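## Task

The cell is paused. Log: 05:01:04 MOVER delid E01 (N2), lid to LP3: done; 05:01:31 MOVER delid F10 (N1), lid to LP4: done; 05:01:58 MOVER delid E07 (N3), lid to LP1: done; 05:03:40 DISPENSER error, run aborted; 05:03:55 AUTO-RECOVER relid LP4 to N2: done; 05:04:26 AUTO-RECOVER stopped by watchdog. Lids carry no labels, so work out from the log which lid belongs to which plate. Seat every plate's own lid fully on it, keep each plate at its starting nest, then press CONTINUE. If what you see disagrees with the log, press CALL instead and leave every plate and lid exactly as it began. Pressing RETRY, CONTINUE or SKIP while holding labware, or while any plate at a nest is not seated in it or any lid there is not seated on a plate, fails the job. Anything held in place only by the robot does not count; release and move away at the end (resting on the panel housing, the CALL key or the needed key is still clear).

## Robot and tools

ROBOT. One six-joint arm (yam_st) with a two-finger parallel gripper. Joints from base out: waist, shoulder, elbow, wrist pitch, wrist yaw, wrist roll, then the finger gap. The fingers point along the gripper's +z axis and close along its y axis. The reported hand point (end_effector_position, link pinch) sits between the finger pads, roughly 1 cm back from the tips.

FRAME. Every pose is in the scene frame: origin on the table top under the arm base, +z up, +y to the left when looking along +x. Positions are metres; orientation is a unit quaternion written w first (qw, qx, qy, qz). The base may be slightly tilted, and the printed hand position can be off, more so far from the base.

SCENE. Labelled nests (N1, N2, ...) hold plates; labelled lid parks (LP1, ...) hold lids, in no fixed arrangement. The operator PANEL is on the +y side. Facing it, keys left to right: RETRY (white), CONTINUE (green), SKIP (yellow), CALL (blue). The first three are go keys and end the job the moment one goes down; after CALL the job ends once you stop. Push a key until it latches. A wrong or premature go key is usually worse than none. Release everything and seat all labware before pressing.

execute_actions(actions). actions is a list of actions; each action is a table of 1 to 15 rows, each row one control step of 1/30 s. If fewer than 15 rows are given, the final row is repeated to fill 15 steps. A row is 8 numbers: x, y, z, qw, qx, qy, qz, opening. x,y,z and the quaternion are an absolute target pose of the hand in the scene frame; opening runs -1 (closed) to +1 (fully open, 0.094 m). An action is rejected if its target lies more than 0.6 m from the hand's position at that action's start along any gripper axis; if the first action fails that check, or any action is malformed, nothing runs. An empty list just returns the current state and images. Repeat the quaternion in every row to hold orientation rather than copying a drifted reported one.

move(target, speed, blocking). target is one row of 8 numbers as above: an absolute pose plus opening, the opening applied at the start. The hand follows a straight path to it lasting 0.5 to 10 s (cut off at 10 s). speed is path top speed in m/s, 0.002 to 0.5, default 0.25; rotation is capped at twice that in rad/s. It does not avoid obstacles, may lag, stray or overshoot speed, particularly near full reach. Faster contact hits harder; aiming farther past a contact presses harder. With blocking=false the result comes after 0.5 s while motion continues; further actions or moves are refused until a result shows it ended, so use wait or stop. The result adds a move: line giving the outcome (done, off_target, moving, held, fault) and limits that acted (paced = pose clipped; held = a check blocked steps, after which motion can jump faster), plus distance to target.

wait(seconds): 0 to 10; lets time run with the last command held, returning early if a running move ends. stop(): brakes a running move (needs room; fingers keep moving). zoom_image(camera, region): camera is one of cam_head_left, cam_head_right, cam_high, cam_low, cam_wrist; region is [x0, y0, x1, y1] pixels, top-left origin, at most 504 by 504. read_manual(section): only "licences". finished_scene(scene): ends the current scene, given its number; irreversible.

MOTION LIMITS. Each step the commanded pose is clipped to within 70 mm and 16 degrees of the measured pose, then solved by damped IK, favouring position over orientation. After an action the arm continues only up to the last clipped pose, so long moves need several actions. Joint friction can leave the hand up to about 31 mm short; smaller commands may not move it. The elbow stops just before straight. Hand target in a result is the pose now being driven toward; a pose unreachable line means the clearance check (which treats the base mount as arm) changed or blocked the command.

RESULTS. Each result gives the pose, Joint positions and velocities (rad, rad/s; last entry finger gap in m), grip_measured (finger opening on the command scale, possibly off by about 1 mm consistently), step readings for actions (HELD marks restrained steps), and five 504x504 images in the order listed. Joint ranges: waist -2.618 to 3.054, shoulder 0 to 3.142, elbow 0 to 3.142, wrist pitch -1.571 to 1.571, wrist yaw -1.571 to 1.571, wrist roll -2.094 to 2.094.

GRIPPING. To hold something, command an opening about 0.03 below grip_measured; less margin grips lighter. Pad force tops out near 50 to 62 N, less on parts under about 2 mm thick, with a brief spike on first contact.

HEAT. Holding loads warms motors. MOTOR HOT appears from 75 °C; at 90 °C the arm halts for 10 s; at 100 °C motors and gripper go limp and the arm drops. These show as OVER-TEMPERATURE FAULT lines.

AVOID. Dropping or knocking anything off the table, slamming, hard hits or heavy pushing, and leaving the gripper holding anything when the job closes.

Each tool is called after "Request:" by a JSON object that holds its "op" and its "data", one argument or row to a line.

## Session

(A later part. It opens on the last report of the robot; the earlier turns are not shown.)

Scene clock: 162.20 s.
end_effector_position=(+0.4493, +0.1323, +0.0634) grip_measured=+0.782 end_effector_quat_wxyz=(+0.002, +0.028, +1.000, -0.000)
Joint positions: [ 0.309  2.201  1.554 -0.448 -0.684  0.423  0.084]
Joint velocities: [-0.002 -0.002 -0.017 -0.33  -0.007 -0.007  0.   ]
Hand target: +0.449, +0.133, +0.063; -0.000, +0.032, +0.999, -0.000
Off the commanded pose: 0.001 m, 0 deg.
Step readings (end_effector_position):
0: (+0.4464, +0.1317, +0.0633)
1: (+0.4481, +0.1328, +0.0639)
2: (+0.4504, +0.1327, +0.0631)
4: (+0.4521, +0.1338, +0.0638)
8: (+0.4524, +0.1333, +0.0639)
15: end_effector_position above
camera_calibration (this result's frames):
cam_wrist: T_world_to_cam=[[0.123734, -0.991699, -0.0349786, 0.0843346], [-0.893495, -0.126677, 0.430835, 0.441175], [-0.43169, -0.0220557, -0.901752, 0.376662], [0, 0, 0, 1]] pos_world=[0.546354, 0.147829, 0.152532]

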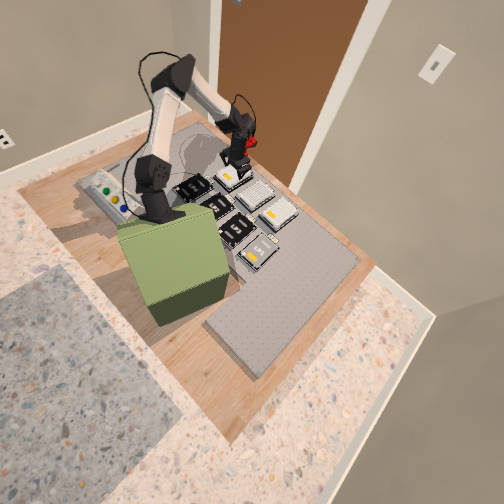

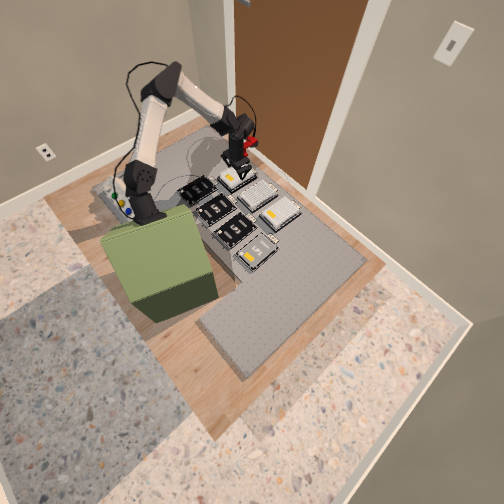

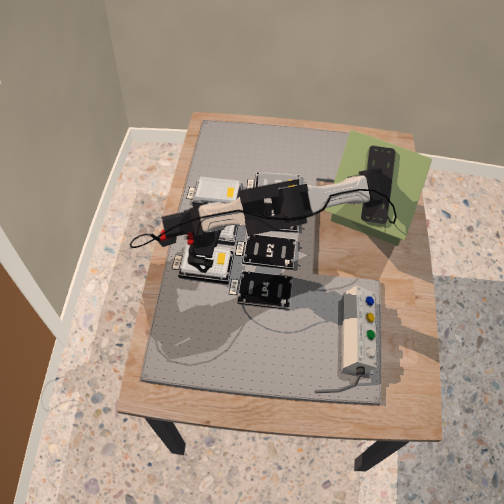

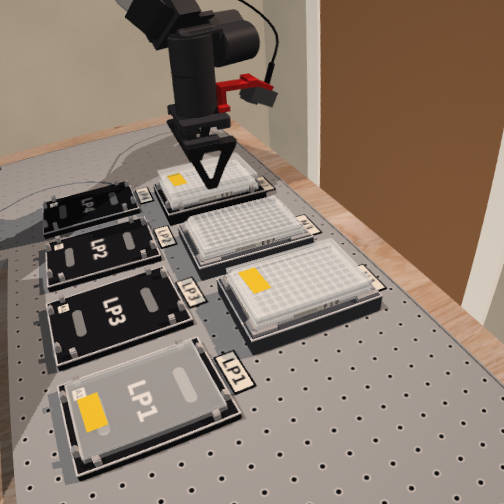

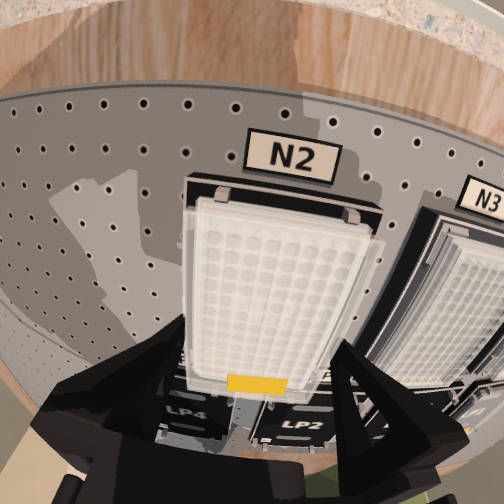

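Request:
{"op": "execute_actions", "data": {
  "actions": [
    [[0.4585,0.144,0.0625,0,0.054,0.9985,0,0.76],[0.4285,0.116,0.062,0,-0.0087,1,0,0.76],[0.4705,0.154,0.0615,0,0.0785,0.9969,0,0.76],[0.4265,0.114,0.061,0,-0.0140,0.9999,0,0.76],[0.4705,0.154,0.0605,0,0.0725,0.9974,0,0.76],[0.4265,0.114,0.060,0,-0.0140,0.9999,0,0.76],[0.4705,0.154,0.0595,0,0.0725,0.9974,0,0.76],[0.4265,0.114,0.059,0,-0.0140,0.9999,0,0.76],[0.4705,0.154,0.0585,0,0.0725,0.9974,0,0.76],[0.4265,0.114,0.058,0,-0.0140,0.9999,0,0.76],[0.4705,0.154,0.0575,0,0.0725,0.9974,0,0.76],[0.4265,0.114,0.057,0,-0.0140,0.9999,0,0.76],[0.4705,0.154,0.0565,0,0.0725,0.9974,0,0.76],[0.4265,0.114,0.056,0,-0.0140,0.9999,0,0.76],[0.4705,0.154,0.0555,0,0.0725,0.9974,0,0.76]],
    [[0.4265,0.114,0.055,0,-0.0140,0.9999,0,0.76],[0.4705,0.154,0.0545,0,0.0725,0.9974,0,0.76],[0.4265,0.114,0.054,0,-0.0140,0.9999,0,0.76],[0.4705,0.154,0.0535,0,0.0725,0.9974,0,0.76],[0.4265,0.114,0.053,0,-0.0140,0.9999,0,0.76],[0.4705,0.154,0.0525,0,0.0725,0.9974,0,0.76],[0.4265,0.114,0.052,0,-0.0140,0.9999,0,0.76],[0.4705,0.154,0.0515,0,0.0725,0.9974,0,0.76],[0.4265,0.114,0.051,0,-0.0140,0.9999,0,0.76],[0.449,0.133,0.056,0,0.029,0.9996,0,0.76]]
  ]
}}

Scene clock: 164.53 s.
end_effector_position=(+0.4480, +0.1312, +0.0557) grip_measured=+0.782 end_effector_quat_wxyz=(+0.002, +0.026, +1.000, -0.001)
Joint positions: [ 0.32   2.214  1.549 -0.421 -0.679  0.431  0.084]
Joint velocities: [-0.007 -0.032 -0.017  0.007 -0.081 -0.081  0.001]
Hand target: +0.449, +0.133, +0.056; +0.000, +0.029, +1.000, -0.000
Off the commanded pose: 0.002 m, 0 deg.
Step readings (end_effector_position; steps 1 to 15: 1st action; 16 to 30: 2nd action):
0: (+0.4488, +0.1321, +0.0634)
1: (+0.4494, +0.1328, +0.0640)
2: (+0.4492, +0.1323, +0.0635)
4: (+0.4494, +0.1325, +0.0631)
8: (+0.4501, +0.1333, +0.0619)
15: (+0.4484, +0.1331, +0.0607)
16: (+0.4489, +0.1316, +0.0589)
17: (+0.4483, +0.1325, +0.0593)
19: (+0.4484, +0.1324, +0.0581)
23: (+0.4493, +0.1328, +0.0560)
30: end_effector_position above
camera_calibration (this result's frames):
cam_wrist: T_world_to_cam=[[0.128109, -0.991164, -0.0343678, 0.0810331], [-0.892969, -0.130356, 0.430829, 0.443401], [-0.431502, -0.0245035, -0.901779, 0.369262], [0, 0, 0, 1]] pos_world=[0.544899, 0.147165, 0.144748]

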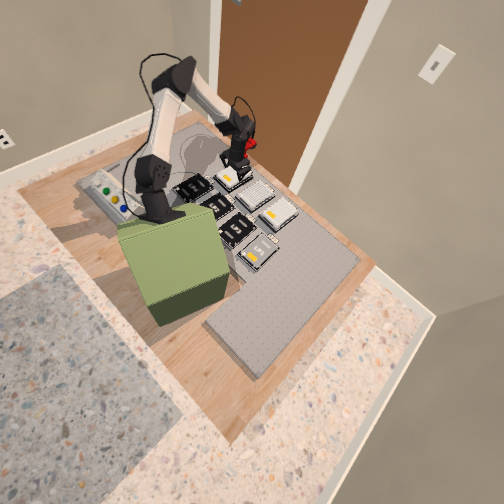

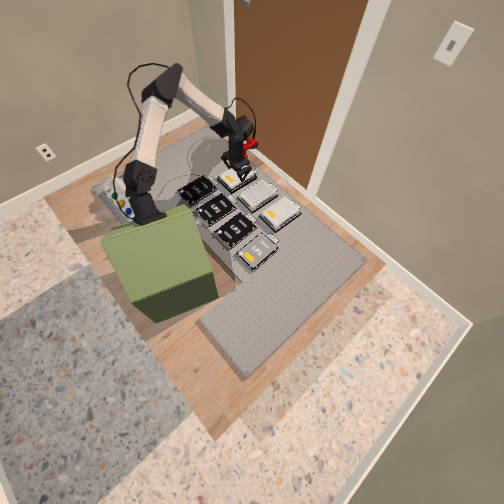

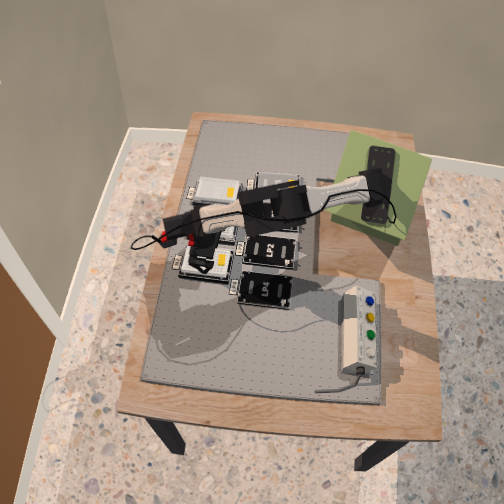

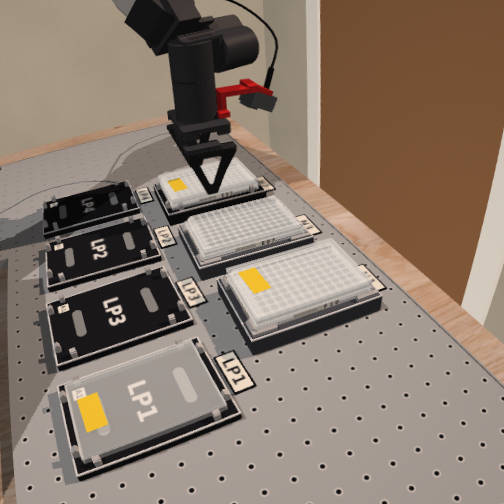

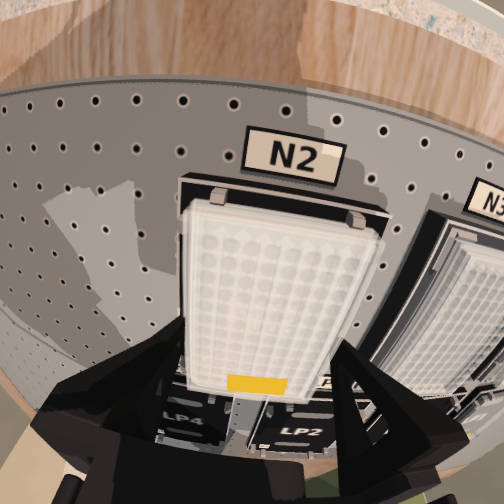

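It went past the rim. Continue down.

Request:
{"op": "execute_actions", "data": {
  "actions": [
    [[0.4585,0.143,0.053,0,0.054,0.9985,0,0.76],[0.4285,0.115,0.052,0,-0.0087,1,0,0.76],[0.4705,0.153,0.051,0,0.0725,0.9974,0,0.76],[0.4265,0.113,0.050,0,-0.0140,0.9999,0,0.76],[0.4705,0.153,0.050,0,0.0725,0.9974,0,0.76],[0.4265,0.113,0.049,0,-0.0140,0.9999,0,0.76],[0.4705,0.153,0.049,0,0.0725,0.9974,0,0.76],[0.4265,0.113,0.048,0,-0.0140,0.9999,0,0.76],[0.4705,0.153,0.048,0,0.0725,0.9974,0,0.76],[0.4265,0.113,0.048,0,-0.0140,0.9999,0,0.76],[0.449,0.1325,0.052,0,0.029,0.9996,0,0.76]]
  ]
}}

Request:
{"op": "zoom_image", "data": {
  "camera": "cam_low",
  "region": [145, 150, 285, 225]
}}

Scene clock: 165.53 s.
end_effector_position=(+0.4486, +0.1318, +0.0552) grip_measured=+0.782 end_effector_quat_wxyz=(+0.003, +0.026, +1.000, +0.001)
Joint positions: [ 0.32   2.216  1.55  -0.417 -0.68   0.434  0.084]
Joint velocities: [-0.012 -0.022 -0.007 -0.051  0.051  0.022 -0.   ]
Hand target: +0.449, +0.133, +0.052; +0.000, +0.029, +1.000, +0.000
Off the commanded pose: 0.003 m, 0 deg.
Step readings (end_effector_position):
0: (+0.4480, +0.1312, +0.0557)
1: (+0.4487, +0.1319, +0.0561)
2: (+0.4479, +0.1312, +0.0554)
4: (+0.4476, +0.1311, +0.0549)
8: (+0.4474, +0.1312, +0.0546)
15: end_effector_position above
camera_calibration (this result's frames):
cam_wrist: T_world_to_cam=[[0.128055, -0.991097, -0.0364542, 0.0816979], [-0.893761, -0.131255, 0.428909, 0.444835], [-0.429875, -0.0223426, -0.902612, 0.368214], [0, 0, 0, 1]] pos_world=[0.545401, 0.147584, 0.144538]

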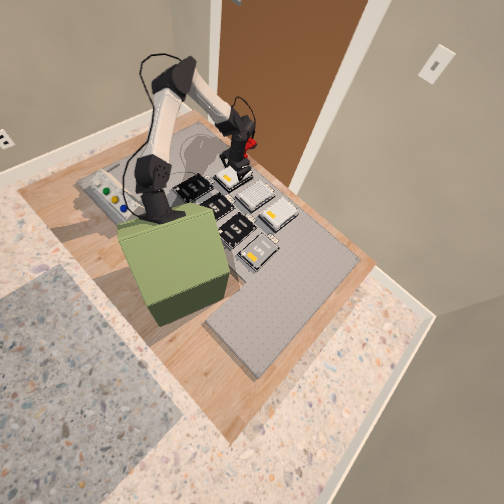

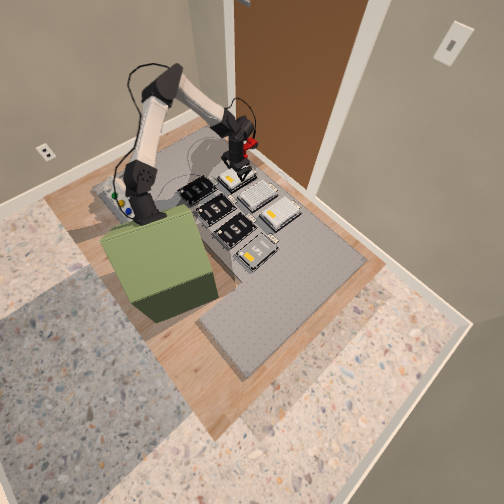

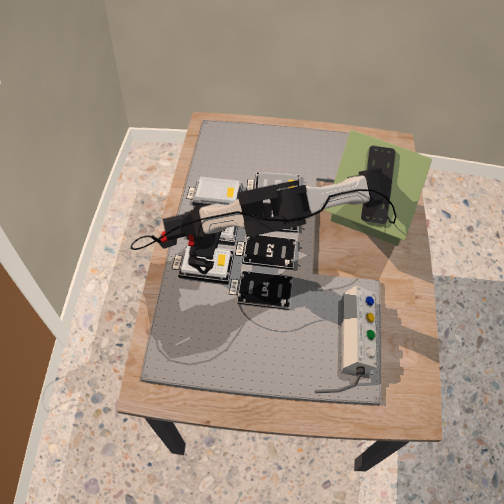

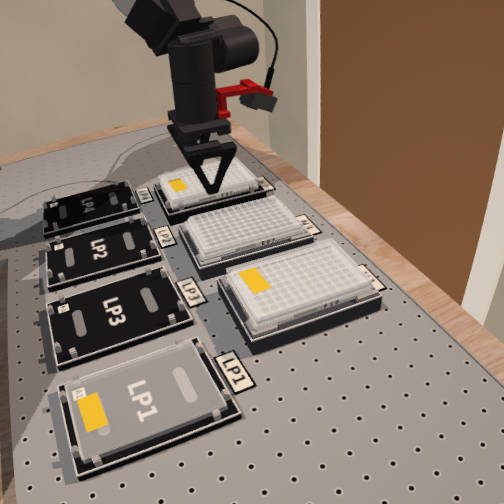

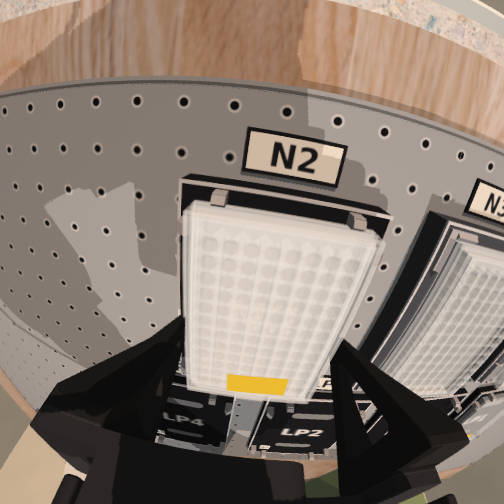

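Region (145, 150, 285, 225) of cam_low's 504x504 image, scaled by 3.600, with more detail than that image has; it fills the top 270 rows of this view, and the rest is white.

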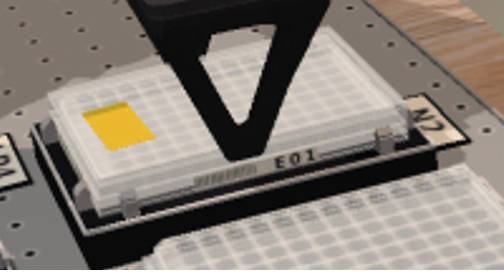

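Stopped at ~.055 (tips on shoulder). Release.

Request:
{"op": "execute_actions", "data": {
  "actions": [
    [[0.4486,0.1318,0.056,0,0.027,0.9996,0,0.79],[0.4486,0.1318,0.056,0,0.027,0.9996,0,0.81],[0.4486,0.1318,0.056,0,0.027,0.9996,0,0.83],[0.4486,0.1318,0.056,0,0.027,0.9996,0,0.86],[0.4486,0.1318,0.056,0,0.027,0.9996,0,0.9],[0.4486,0.1318,0.056,0,0.027,0.9996,0,0.95],[0.4486,0.1318,0.056,0,0.027,0.9996,0,1],[0.4486,0.1318,0.056,0,0.027,0.9996,0,1],[0.4486,0.1318,0.056,0,0.027,0.9996,0,1],[0.4486,0.1318,0.056,0,0.027,0.9996,0,1],[0.4486,0.1318,0.056,0,0.027,0.9996,0,1],[0.4486,0.1318,0.056,0,0.027,0.9996,0,1]],
    [[0.4586,0.1418,0.060,0,0.027,0.9996,0,1],[0.4386,0.1218,0.064,0,0.027,0.9996,0,1],[0.4586,0.1418,0.068,0,0.027,0.9996,0,1],[0.4386,0.1218,0.072,0,0.027,0.9996,0,1],[0.4586,0.1418,0.077,0,0.02,0.9998,0,1],[0.4386,0.1218,0.082,0,0.02,0.9998,0,1],[0.4486,0.1318,0.088,0,0.01,1,0,1],[0.4486,0.1318,0.094,0,0.01,1,0,1],[0.4486,0.1318,0.100,0,0,1,0,1],[0.4486,0.1318,0.106,0,0,1,0,1],[0.4486,0.1318,0.112,0,0,1,0,1],[0.4486,0.1318,0.115,0,0,1,0,1],[0.4486,0.1318,0.115,0,0,1,0,1],[0.4486,0.1318,0.115,0,0,1,0,1],[0.4486,0.1318,0.115,0,0,1,0,1]]
  ]
}}

Request:
{"op": "zoom_image", "data": {
  "camera": "cam_low",
  "region": [145, 150, 285, 225]
}}

Scene clock: 167.17 s.
end_effector_position=(+0.4563, +0.1310, +0.1108) grip_measured=+1.000 end_effector_quat_wxyz=(+0.017, +0.004, +1.000, -0.001)
Joint positions: [ 0.236  2.11   1.548 -0.551 -0.705  0.312  0.094]
Joint velocities: [-0.134 -0.159 -0.007 -0.227 -0.051 -0.227  0.   ]
Hand target: +0.448, +0.132, +0.115; +0.001, +0.001, +1.000, +0.001
Off the commanded pose: 0.009 m, 2 deg.
Step readings (end_effector_position; steps 1 to 15: 1st action; 16 to 30: 2nd action):
0: (+0.4486, +0.1318, +0.0552)
1: (+0.4486, +0.1318, +0.0552)
2: (+0.4486, +0.1318, +0.0552)
4: (+0.4486, +0.1318, +0.0552)
8: (+0.4483, +0.1317, +0.0552)
15: (+0.4483, +0.1317, +0.0552)
16: (+0.4485, +0.1324, +0.0559)
17: (+0.4488, +0.1324, +0.0563)
19: (+0.4483, +0.1328, +0.0588)
23: (+0.4470, +0.1309, +0.0715)
30: end_effector_position above
camera_calibration (this result's frames):
cam_wrist: T_world_to_cam=[[0.173394, -0.984471, -0.0274071, 0.059365], [-0.898315, -0.169504, 0.405337, 0.437431], [-0.403688, -0.0456629, -0.913756, 0.413946], [0, 0, 0, 1]] pos_world=[0.549763, 0.151492, 0.202566]

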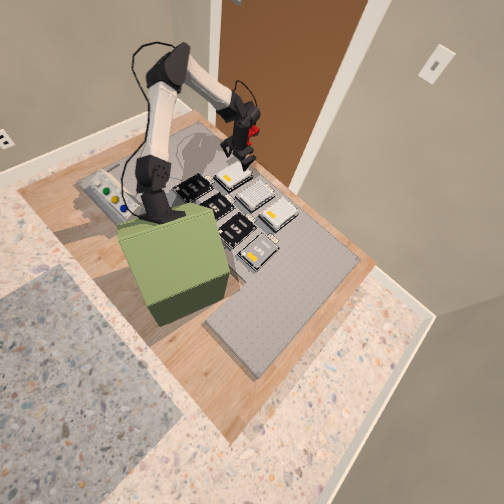

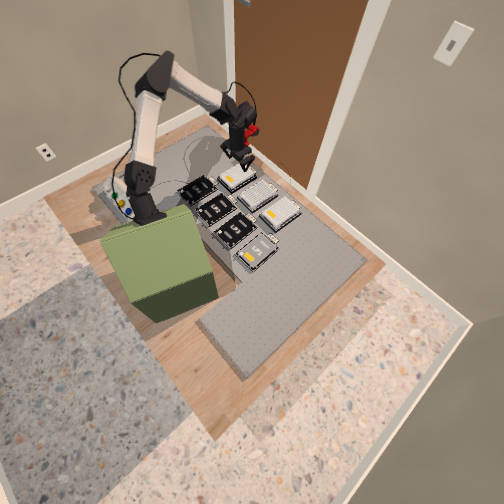

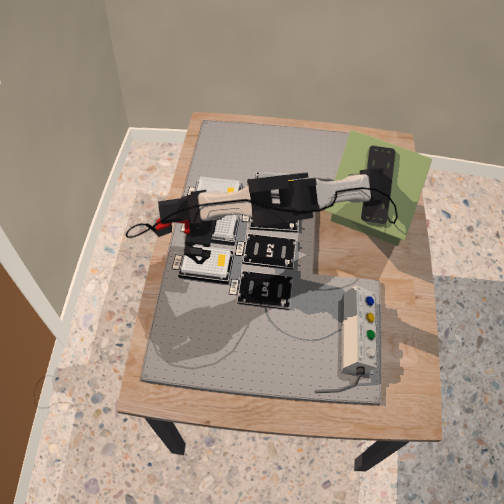

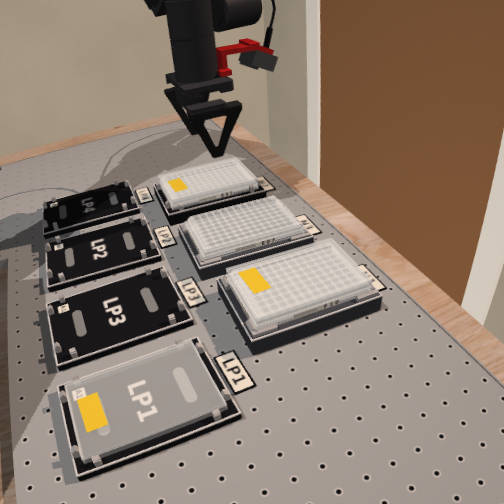

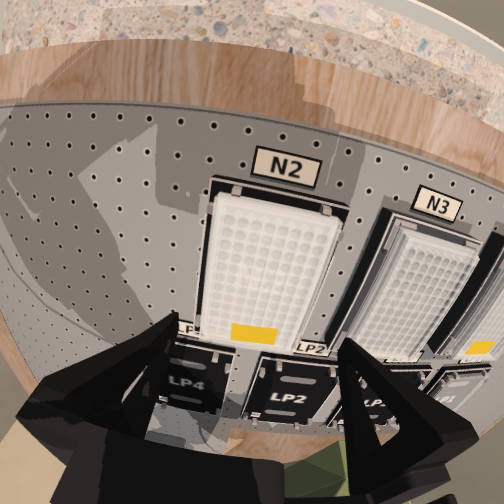

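Region (145, 150, 285, 225) of cam_low's 504x504 image, scaled by 3.600, with more detail than that image has; it fills the top 270 rows of this view, and the rest is white.

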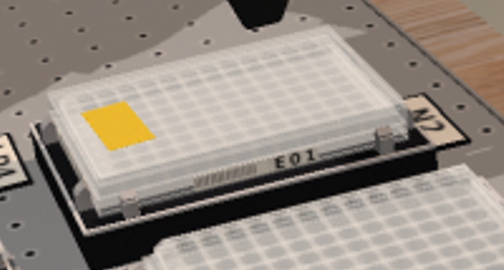

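Request:
{"op": "move", "data": {
  "target": [0.27,-0.207,0.11,0,0,1,0,1],
  "speed": 0.3
}}

Request:
{"op": "move", "data": {
  "target": [0.27,-0.207,0.05,0,0,1,0,1],
  "speed": 0.1
}}

Scene clock: 169.43 s.
end_effector_position=(+0.2650, -0.2040, +0.1104) grip_measured=+1.000 end_effector_quat_wxyz=(+0.000, +0.004, +1.000, +0.001)
Joint positions: [-0.446  2.688  1.227 -0.365 -0.781 -0.66   0.094]
Joint velocities: [-0.007 -0.002  0.002  0.022  0.007 -0.139  0.   ]
Hand target: +0.268, -0.207, +0.110; -0.002, +0.000, +1.000, +0.002
Off the commanded pose: 0.006 m, 0 deg.
move: done
camera_calibration (this result's frames):
cam_wrist: T_world_to_cam=[[0.171363, -0.984436, -0.0389893, -0.235416], [-0.884559, -0.171161, 0.433888, 0.201832], [-0.433809, -0.0398639, -0.900123, 0.328788], [0, 0, 0, 1]] pos_world=[0.361504, -0.184099, 0.199198]

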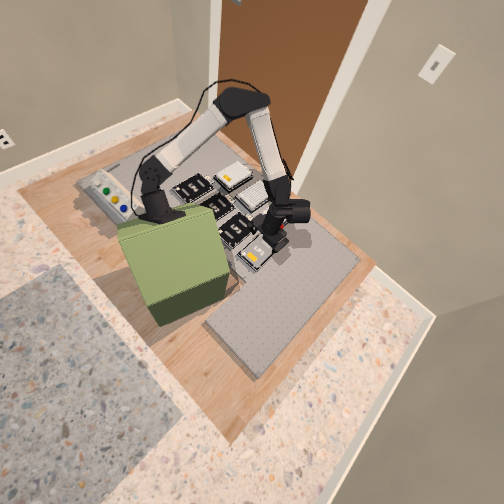

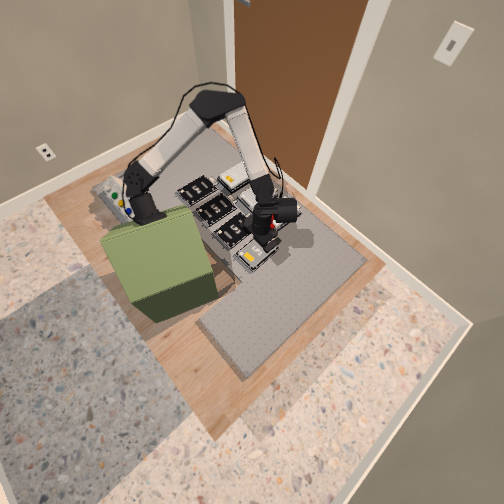

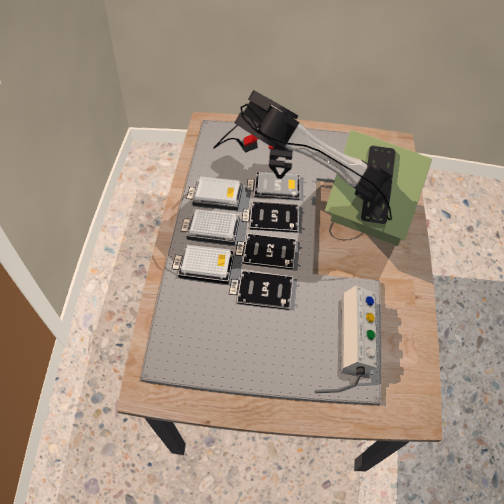

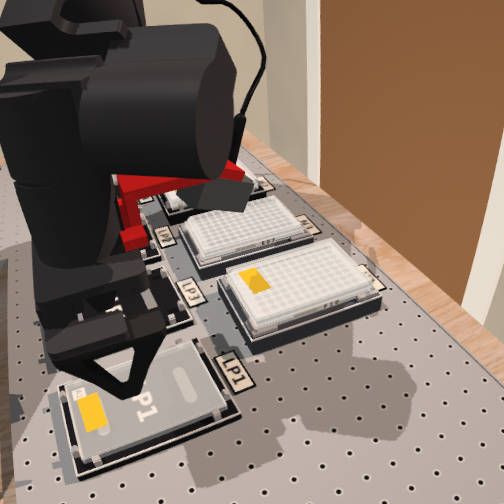

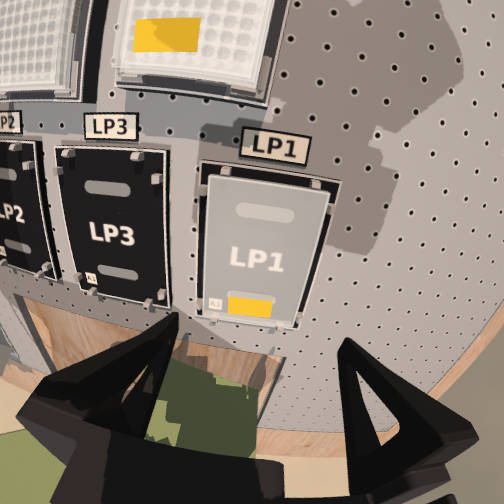

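Scene clock: 170.63 s.
end_effector_position=(+0.2629, -0.2044, +0.0546) grip_measured=+1.000 end_effector_quat_wxyz=(-0.005, +0.008, +1.000, -0.001)
Joint positions: [-0.322  2.804  1.227 -0.135 -0.796 -0.485  0.094]
Joint velocities: [-0.022  0.002  0.002 -0.022 -0.007 -0.037  0.   ]
Hand target: +0.270, -0.207, +0.050; +0.000, -0.000, +1.000, -0.001
Off the commanded pose: 0.009 m, 1 deg.
move: done
camera_calibration (this result's frames):
cam_wrist: T_world_to_cam=[[0.162949, -0.985964, -0.036382, -0.235882], [-0.8815, -0.16205, 0.443507, 0.224665], [-0.443177, -0.0401982, -0.895532, 0.279792], [0, 0, 0, 1]] pos_world=[0.360476, -0.184917, 0.142341]

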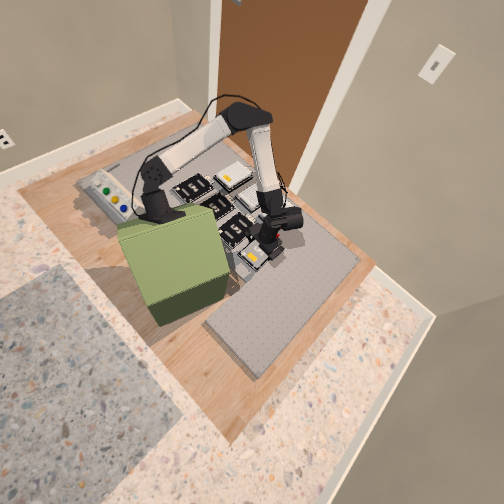

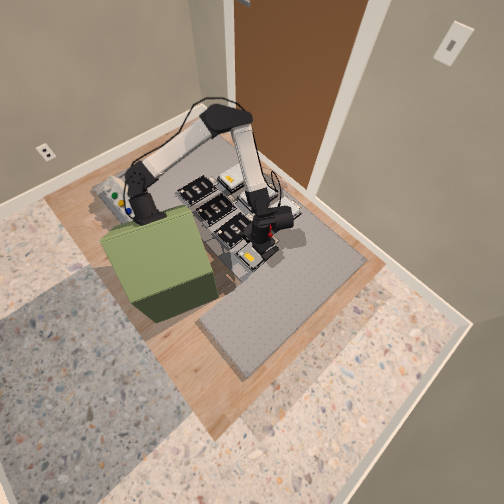

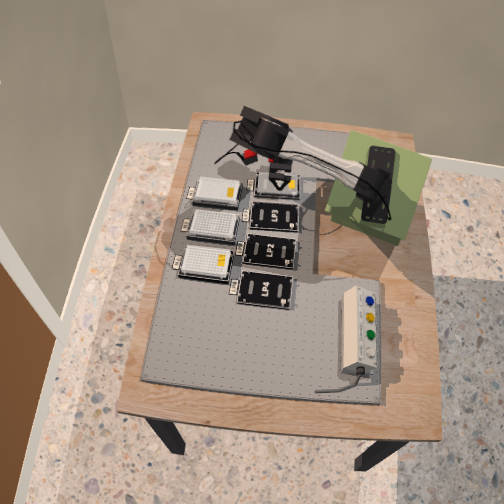

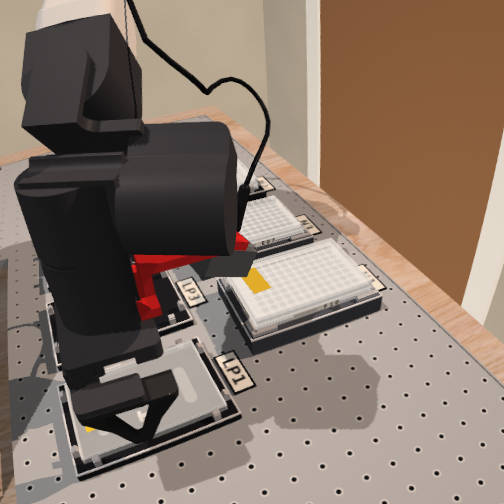

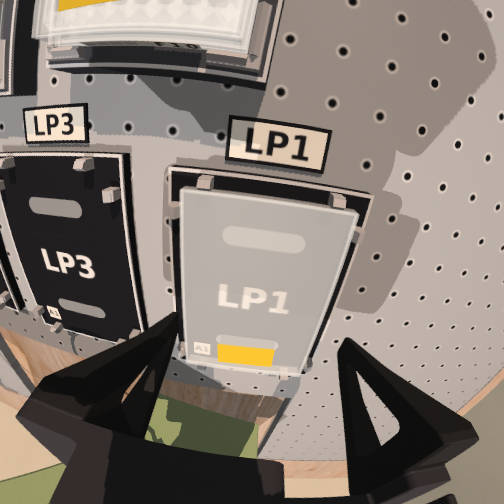

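Request:
{"op": "zoom_image", "data": {
  "camera": "cam_wrist",
  "region": [160, 160, 390, 390]
}}

Region (160, 160, 390, 390) of cam_wrist's 504x504 image, scaled by 2.191, with more detail than that image has.

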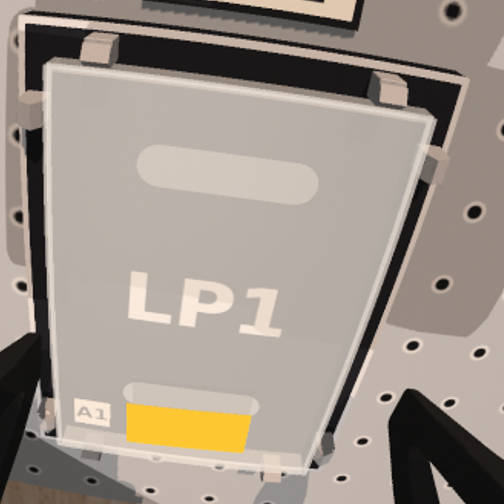

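Request:
{"op": "execute_actions", "data": {
  "actions": [
    [[0.287,-0.179,0.050,0,0,1,0,1],[0.247,-0.215,0.050,0,0,1,0,1],[0.287,-0.179,0.049,0,0,1,0,1],[0.247,-0.215,0.048,0,0,1,0,1],[0.287,-0.179,0.048,0,0,1,0,1],[0.247,-0.215,0.047,0,0,1,0,1],[0.287,-0.179,0.047,0,0,1,0,1],[0.247,-0.215,0.046,0,0,1,0,1],[0.287,-0.179,0.046,0,0,1,0,1],[0.247,-0.215,0.046,0,0,1,0,1],[0.287,-0.179,0.046,0,0,1,0,1],[0.247,-0.215,0.046,0,0,1,0,1],[0.287,-0.179,0.046,0,0,1,0,1],[0.247,-0.215,0.046,0,0,1,0,1],[0.267,-0.197,0.046,0,0,1,0,1]]
  ]
}}

Scene clock: 173.03 s.
end_effector_position=(+0.2740, -0.2004, +0.0482) grip_measured=+1.000 end_effector_quat_wxyz=(+0.006, -0.008, +1.000, -0.002)
Joint positions: [-0.291  2.801  1.226 -0.076 -0.807 -0.453  0.094]
Joint velocities: [-0.061 -0.012  0.007 -0.022 -0.007  0.081  0.   ]
Hand target: +0.267, -0.197, +0.046; +0.000, -0.000, +1.000, -0.000
Off the commanded pose: 0.008 m, 1 deg.
Step readings (end_effector_position):
0: (+0.2633, -0.2046, +0.0546)
1: (+0.2650, -0.2031, +0.0543)
2: (+0.2656, -0.2026, +0.0537)
4: (+0.2697, -0.2011, +0.0530)
8: (+0.2732, -0.2002, +0.0511)
15: end_effector_position above
camera_calibration (this result's frames):
cam_wrist: T_world_to_cam=[[0.195525, -0.980239, -0.0300309, -0.242051], [-0.88499, -0.189555, 0.425278, 0.234278], [-0.422566, -0.0565753, -0.904564, 0.270592], [0, 0, 0, 1]] pos_world=[0.369003, -0.177551, 0.137865]

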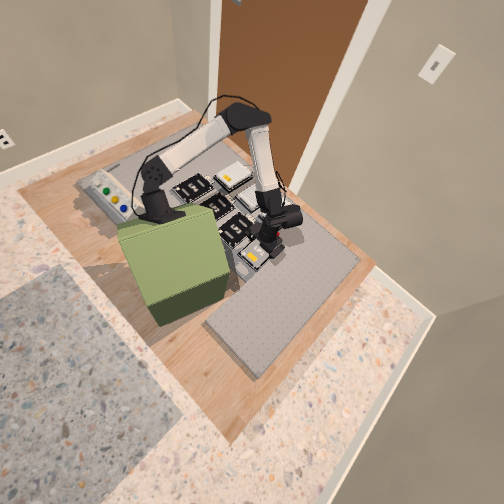

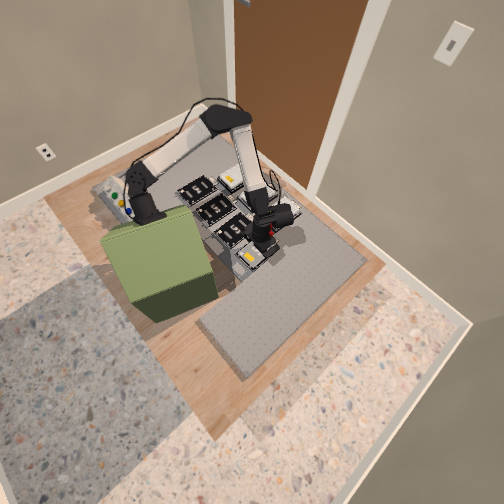

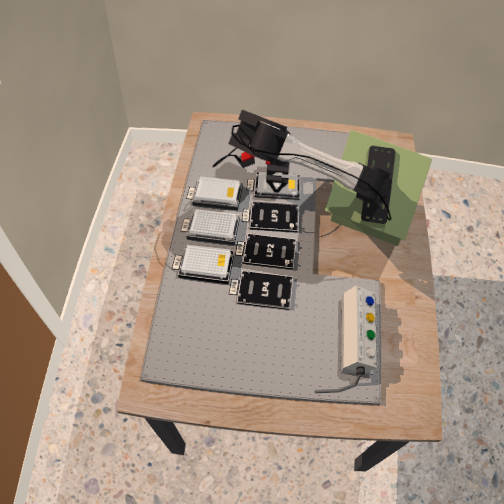

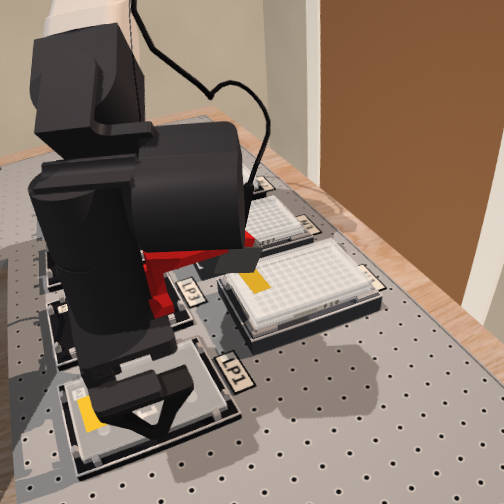

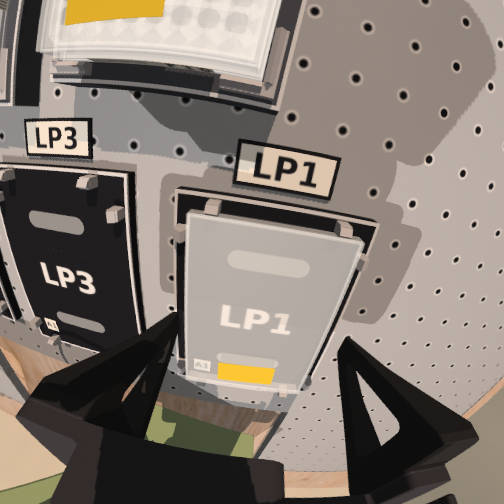

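Request:
{"op": "execute_actions", "data": {
  "actions": [
    [[0.291,-0.215,0.046,0,0.04,0.9992,0,1],[0.243,-0.179,0.046,0,-0.04,0.9992,0,1],[0.291,-0.215,0.046,0,0.04,0.9992,0,1],[0.243,-0.179,0.046,0,-0.04,0.9992,0,1],[0.291,-0.215,0.046,0,0.04,0.9992,0,1],[0.243,-0.179,0.046,0,-0.04,0.9992,0,1],[0.291,-0.215,0.046,0,0.04,0.9992,0,1],[0.243,-0.179,0.046,0,-0.04,0.9992,0,1],[0.287,-0.173,0.046,0,0.04,0.9992,0,1],[0.247,-0.221,0.046,0,-0.04,0.9992,0,1],[0.287,-0.173,0.046,0,0.04,0.9992,0,1],[0.247,-0.221,0.046,0,-0.04,0.9992,0,1],[0.287,-0.173,0.046,0,0.04,0.9992,0,1],[0.247,-0.221,0.046,0,-0.04,0.9992,0,1],[0.267,-0.197,0.046,0,0,1,0,1]]
  ]
}}

Scene clock: 174.10 s.
end_effector_position=(+0.2652, -0.1963, +0.0466) grip_measured=+1.000 end_effector_quat_wxyz=(+0.000, -0.005, +1.000, +0.000)
Joint positions: [-0.288  2.798  1.196 -0.063 -0.807 -0.453  0.094]
Joint velocities: [-0.154  0.002  0.012 -0.066  0.095  0.139  0.   ]
Hand target: +0.267, -0.197, +0.046; -0.000, +0.000, +1.000, -0.000
Off the commanded pose: 0.002 m, 1 deg.
Step readings (end_effector_position):
0: (+0.2743, -0.2007, +0.0484)
1: (+0.2754, -0.2014, +0.0483)
2: (+0.2756, -0.2021, +0.0477)
4: (+0.2730, -0.2006, +0.0475)
8: (+0.2670, -0.1983, +0.0464)
15: end_effector_position above
camera_calibration (this result's frames):
cam_wrist: T_world_to_cam=[[0.188319, -0.981426, -0.0366012, -0.234446], [-0.881807, -0.185376, 0.43365, 0.227548], [-0.43238, -0.0493893, -0.900338, 0.269467], [0, 0, 0, 1]] pos_world=[0.361316, -0.174601, 0.135354]

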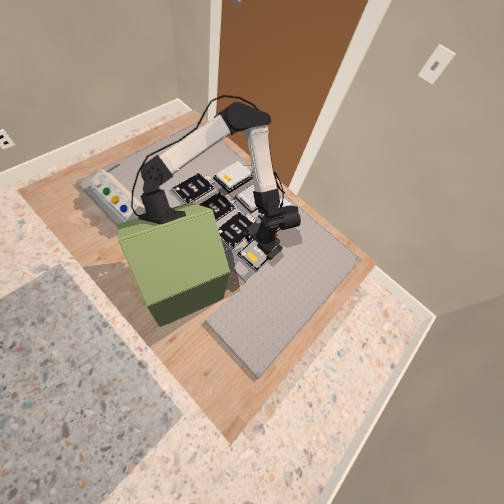

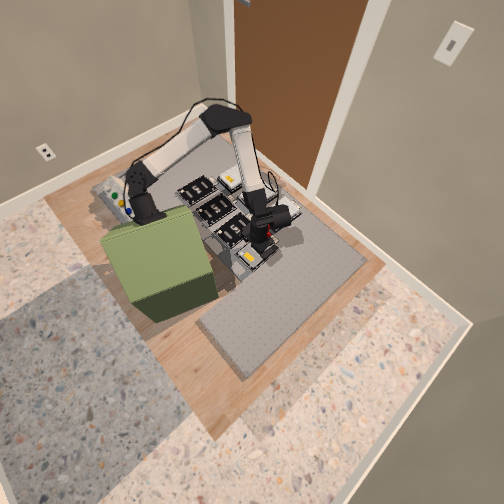

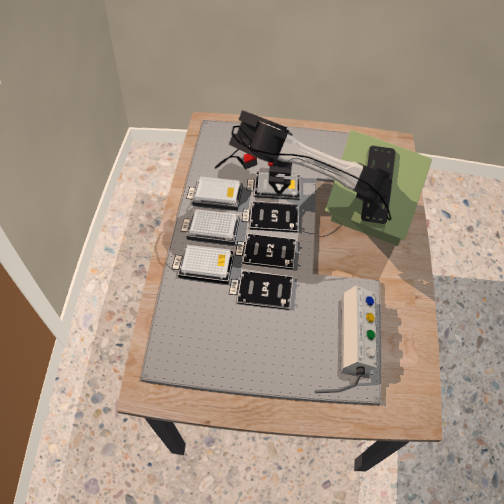

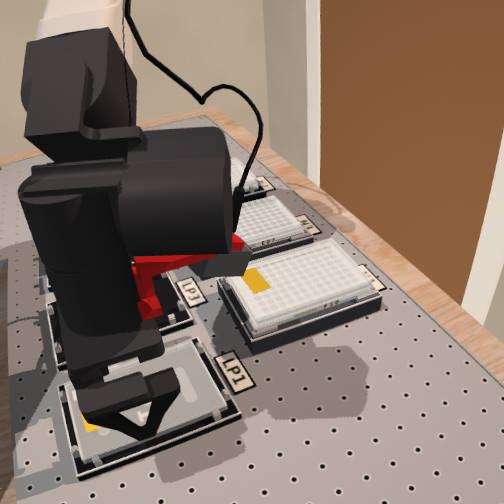

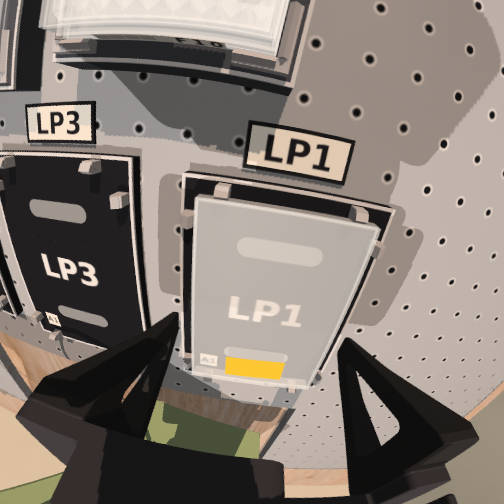

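Request:
{"op": "zoom_image", "data": {
  "camera": "cam_wrist",
  "region": [160, 170, 400, 410]
}}

Region (160, 170, 400, 410) of cam_wrist's 504x504 image, scaled by 2.100, with more detail than that image has.

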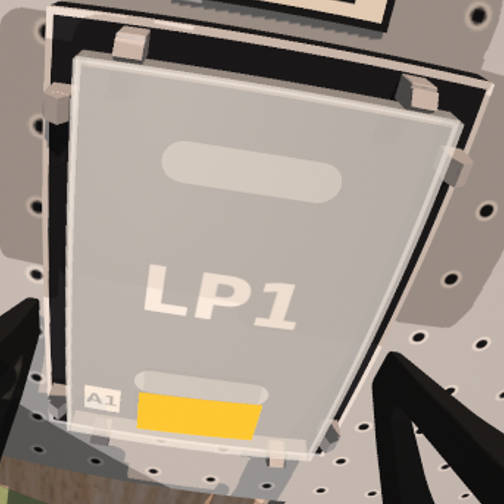

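Request:
{"op": "execute_actions", "data": {
  "actions": [
    [[0.279,-0.206,0.045,0,0.02,0.9998,0,1],[0.243,-0.179,0.044,0,-0.04,0.9992,0,1],[0.291,-0.215,0.043,0,0.04,0.9992,0,1],[0.243,-0.179,0.042,0,-0.04,0.9992,0,1],[0.291,-0.215,0.041,0,0.04,0.9992,0,1],[0.243,-0.179,0.040,0,-0.04,0.9992,0,1],[0.291,-0.215,0.039,0,0.04,0.9992,0,1],[0.243,-0.179,0.038,0,-0.04,0.9992,0,1],[0.291,-0.215,0.037,0,0.04,0.9992,0,1],[0.243,-0.179,0.0365,0,-0.04,0.9992,0,1],[0.291,-0.215,0.036,0,0.04,0.9992,0,1],[0.243,-0.179,0.0355,0,-0.04,0.9992,0,1],[0.291,-0.215,0.0355,0,0.04,0.9992,0,1],[0.243,-0.179,0.0355,0,-0.04,0.9992,0,1],[0.291,-0.215,0.0355,0,0.04,0.9992,0,1]],
    [[0.247,-0.221,0.0355,0,-0.04,0.9992,0,1],[0.287,-0.173,0.0355,0,0.04,0.9992,0,1],[0.247,-0.221,0.0355,0,-0.04,0.9992,0,1],[0.287,-0.173,0.0355,0,0.04,0.9992,0,1],[0.247,-0.221,0.0355,0,-0.04,0.9992,0,1],[0.287,-0.173,0.0355,0,0.04,0.9992,0,1],[0.243,-0.179,0.0355,0,-0.04,0.9992,0,1],[0.291,-0.215,0.0355,0,0.04,0.9992,0,1],[0.243,-0.179,0.0355,0,-0.04,0.9992,0,1],[0.267,-0.197,0.0355,0,0,1,0,1]]
  ]
}}

Scene clock: 176.60 s.
end_effector_position=(+0.2665, -0.1948, +0.0372) grip_measured=+1.000 end_effector_quat_wxyz=(+0.001, -0.003, +1.000, +0.001)
Joint positions: [-0.263  2.815  1.199 -0.019 -0.811 -0.413  0.094]
Joint velocities: [-0.002  0.007  0.012  0.066  0.022  0.007  0.   ]
Hand target: +0.267, -0.197, +0.035; +0.000, +0.000, +1.000, +0.000
Off the commanded pose: 0.003 m, 0 deg.
Step readings (end_effector_position; steps 1 to 15: 1st action; 16 to 30: 2nd action):
0: (+0.2645, -0.1964, +0.0469)
1: (+0.2654, -0.1967, +0.0470)
2: (+0.2658, -0.1970, +0.0467)
4: (+0.2668, -0.1975, +0.0461)
8: (+0.2692, -0.1991, +0.0442)
15: (+0.2695, -0.1991, +0.0407)
16: (+0.2687, -0.2021, +0.0387)
17: (+0.2699, -0.2013, +0.0385)
19: (+0.2687, -0.2003, +0.0374)
23: (+0.2675, -0.1948, +0.0376)
30: end_effector_position above
camera_calibration (this result's frames):
cam_wrist: T_world_to_cam=[[0.186127, -0.981816, -0.037329, -0.232952], [-0.883076, -0.183823, 0.431724, 0.233724], [-0.430735, -0.0473911, -0.901233, 0.261624], [0, 0, 0, 1]] pos_world=[0.362446, -0.173354, 0.126185]

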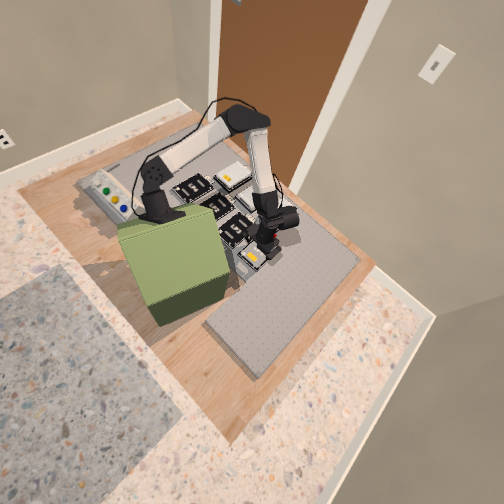

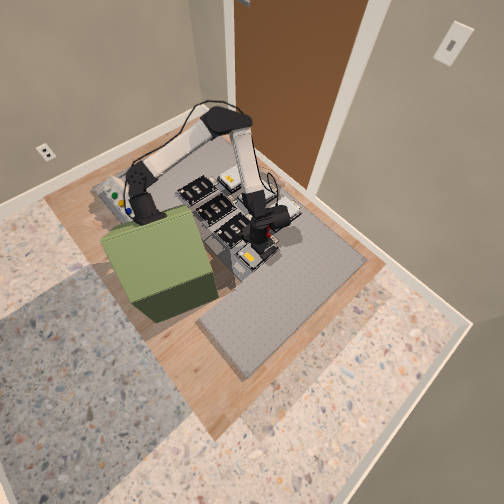

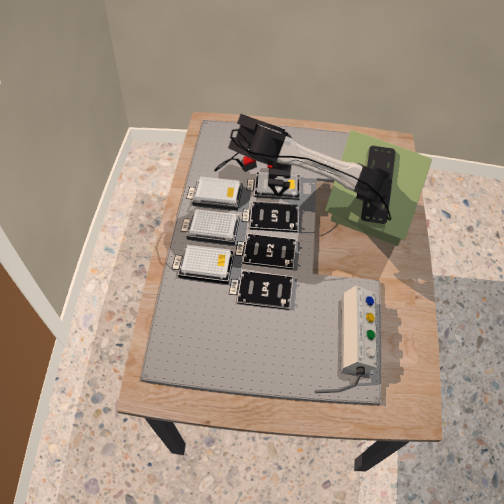

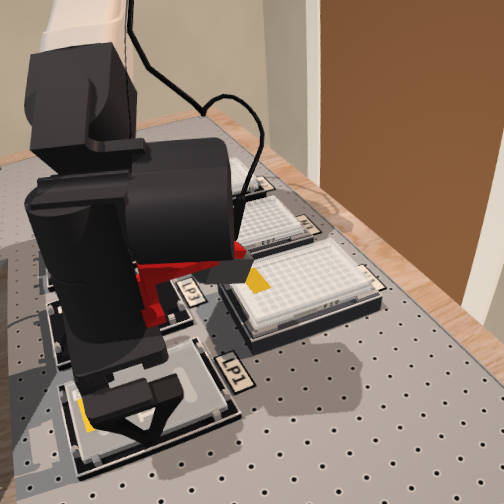

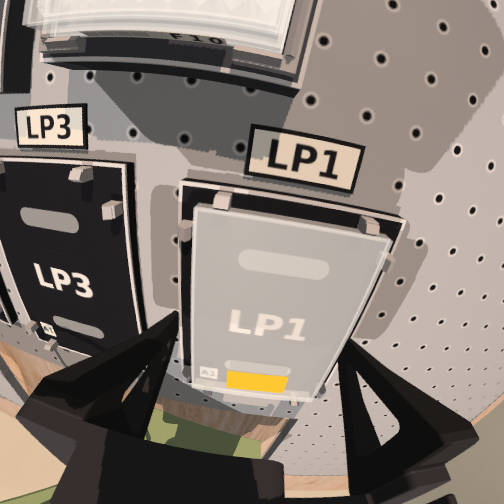

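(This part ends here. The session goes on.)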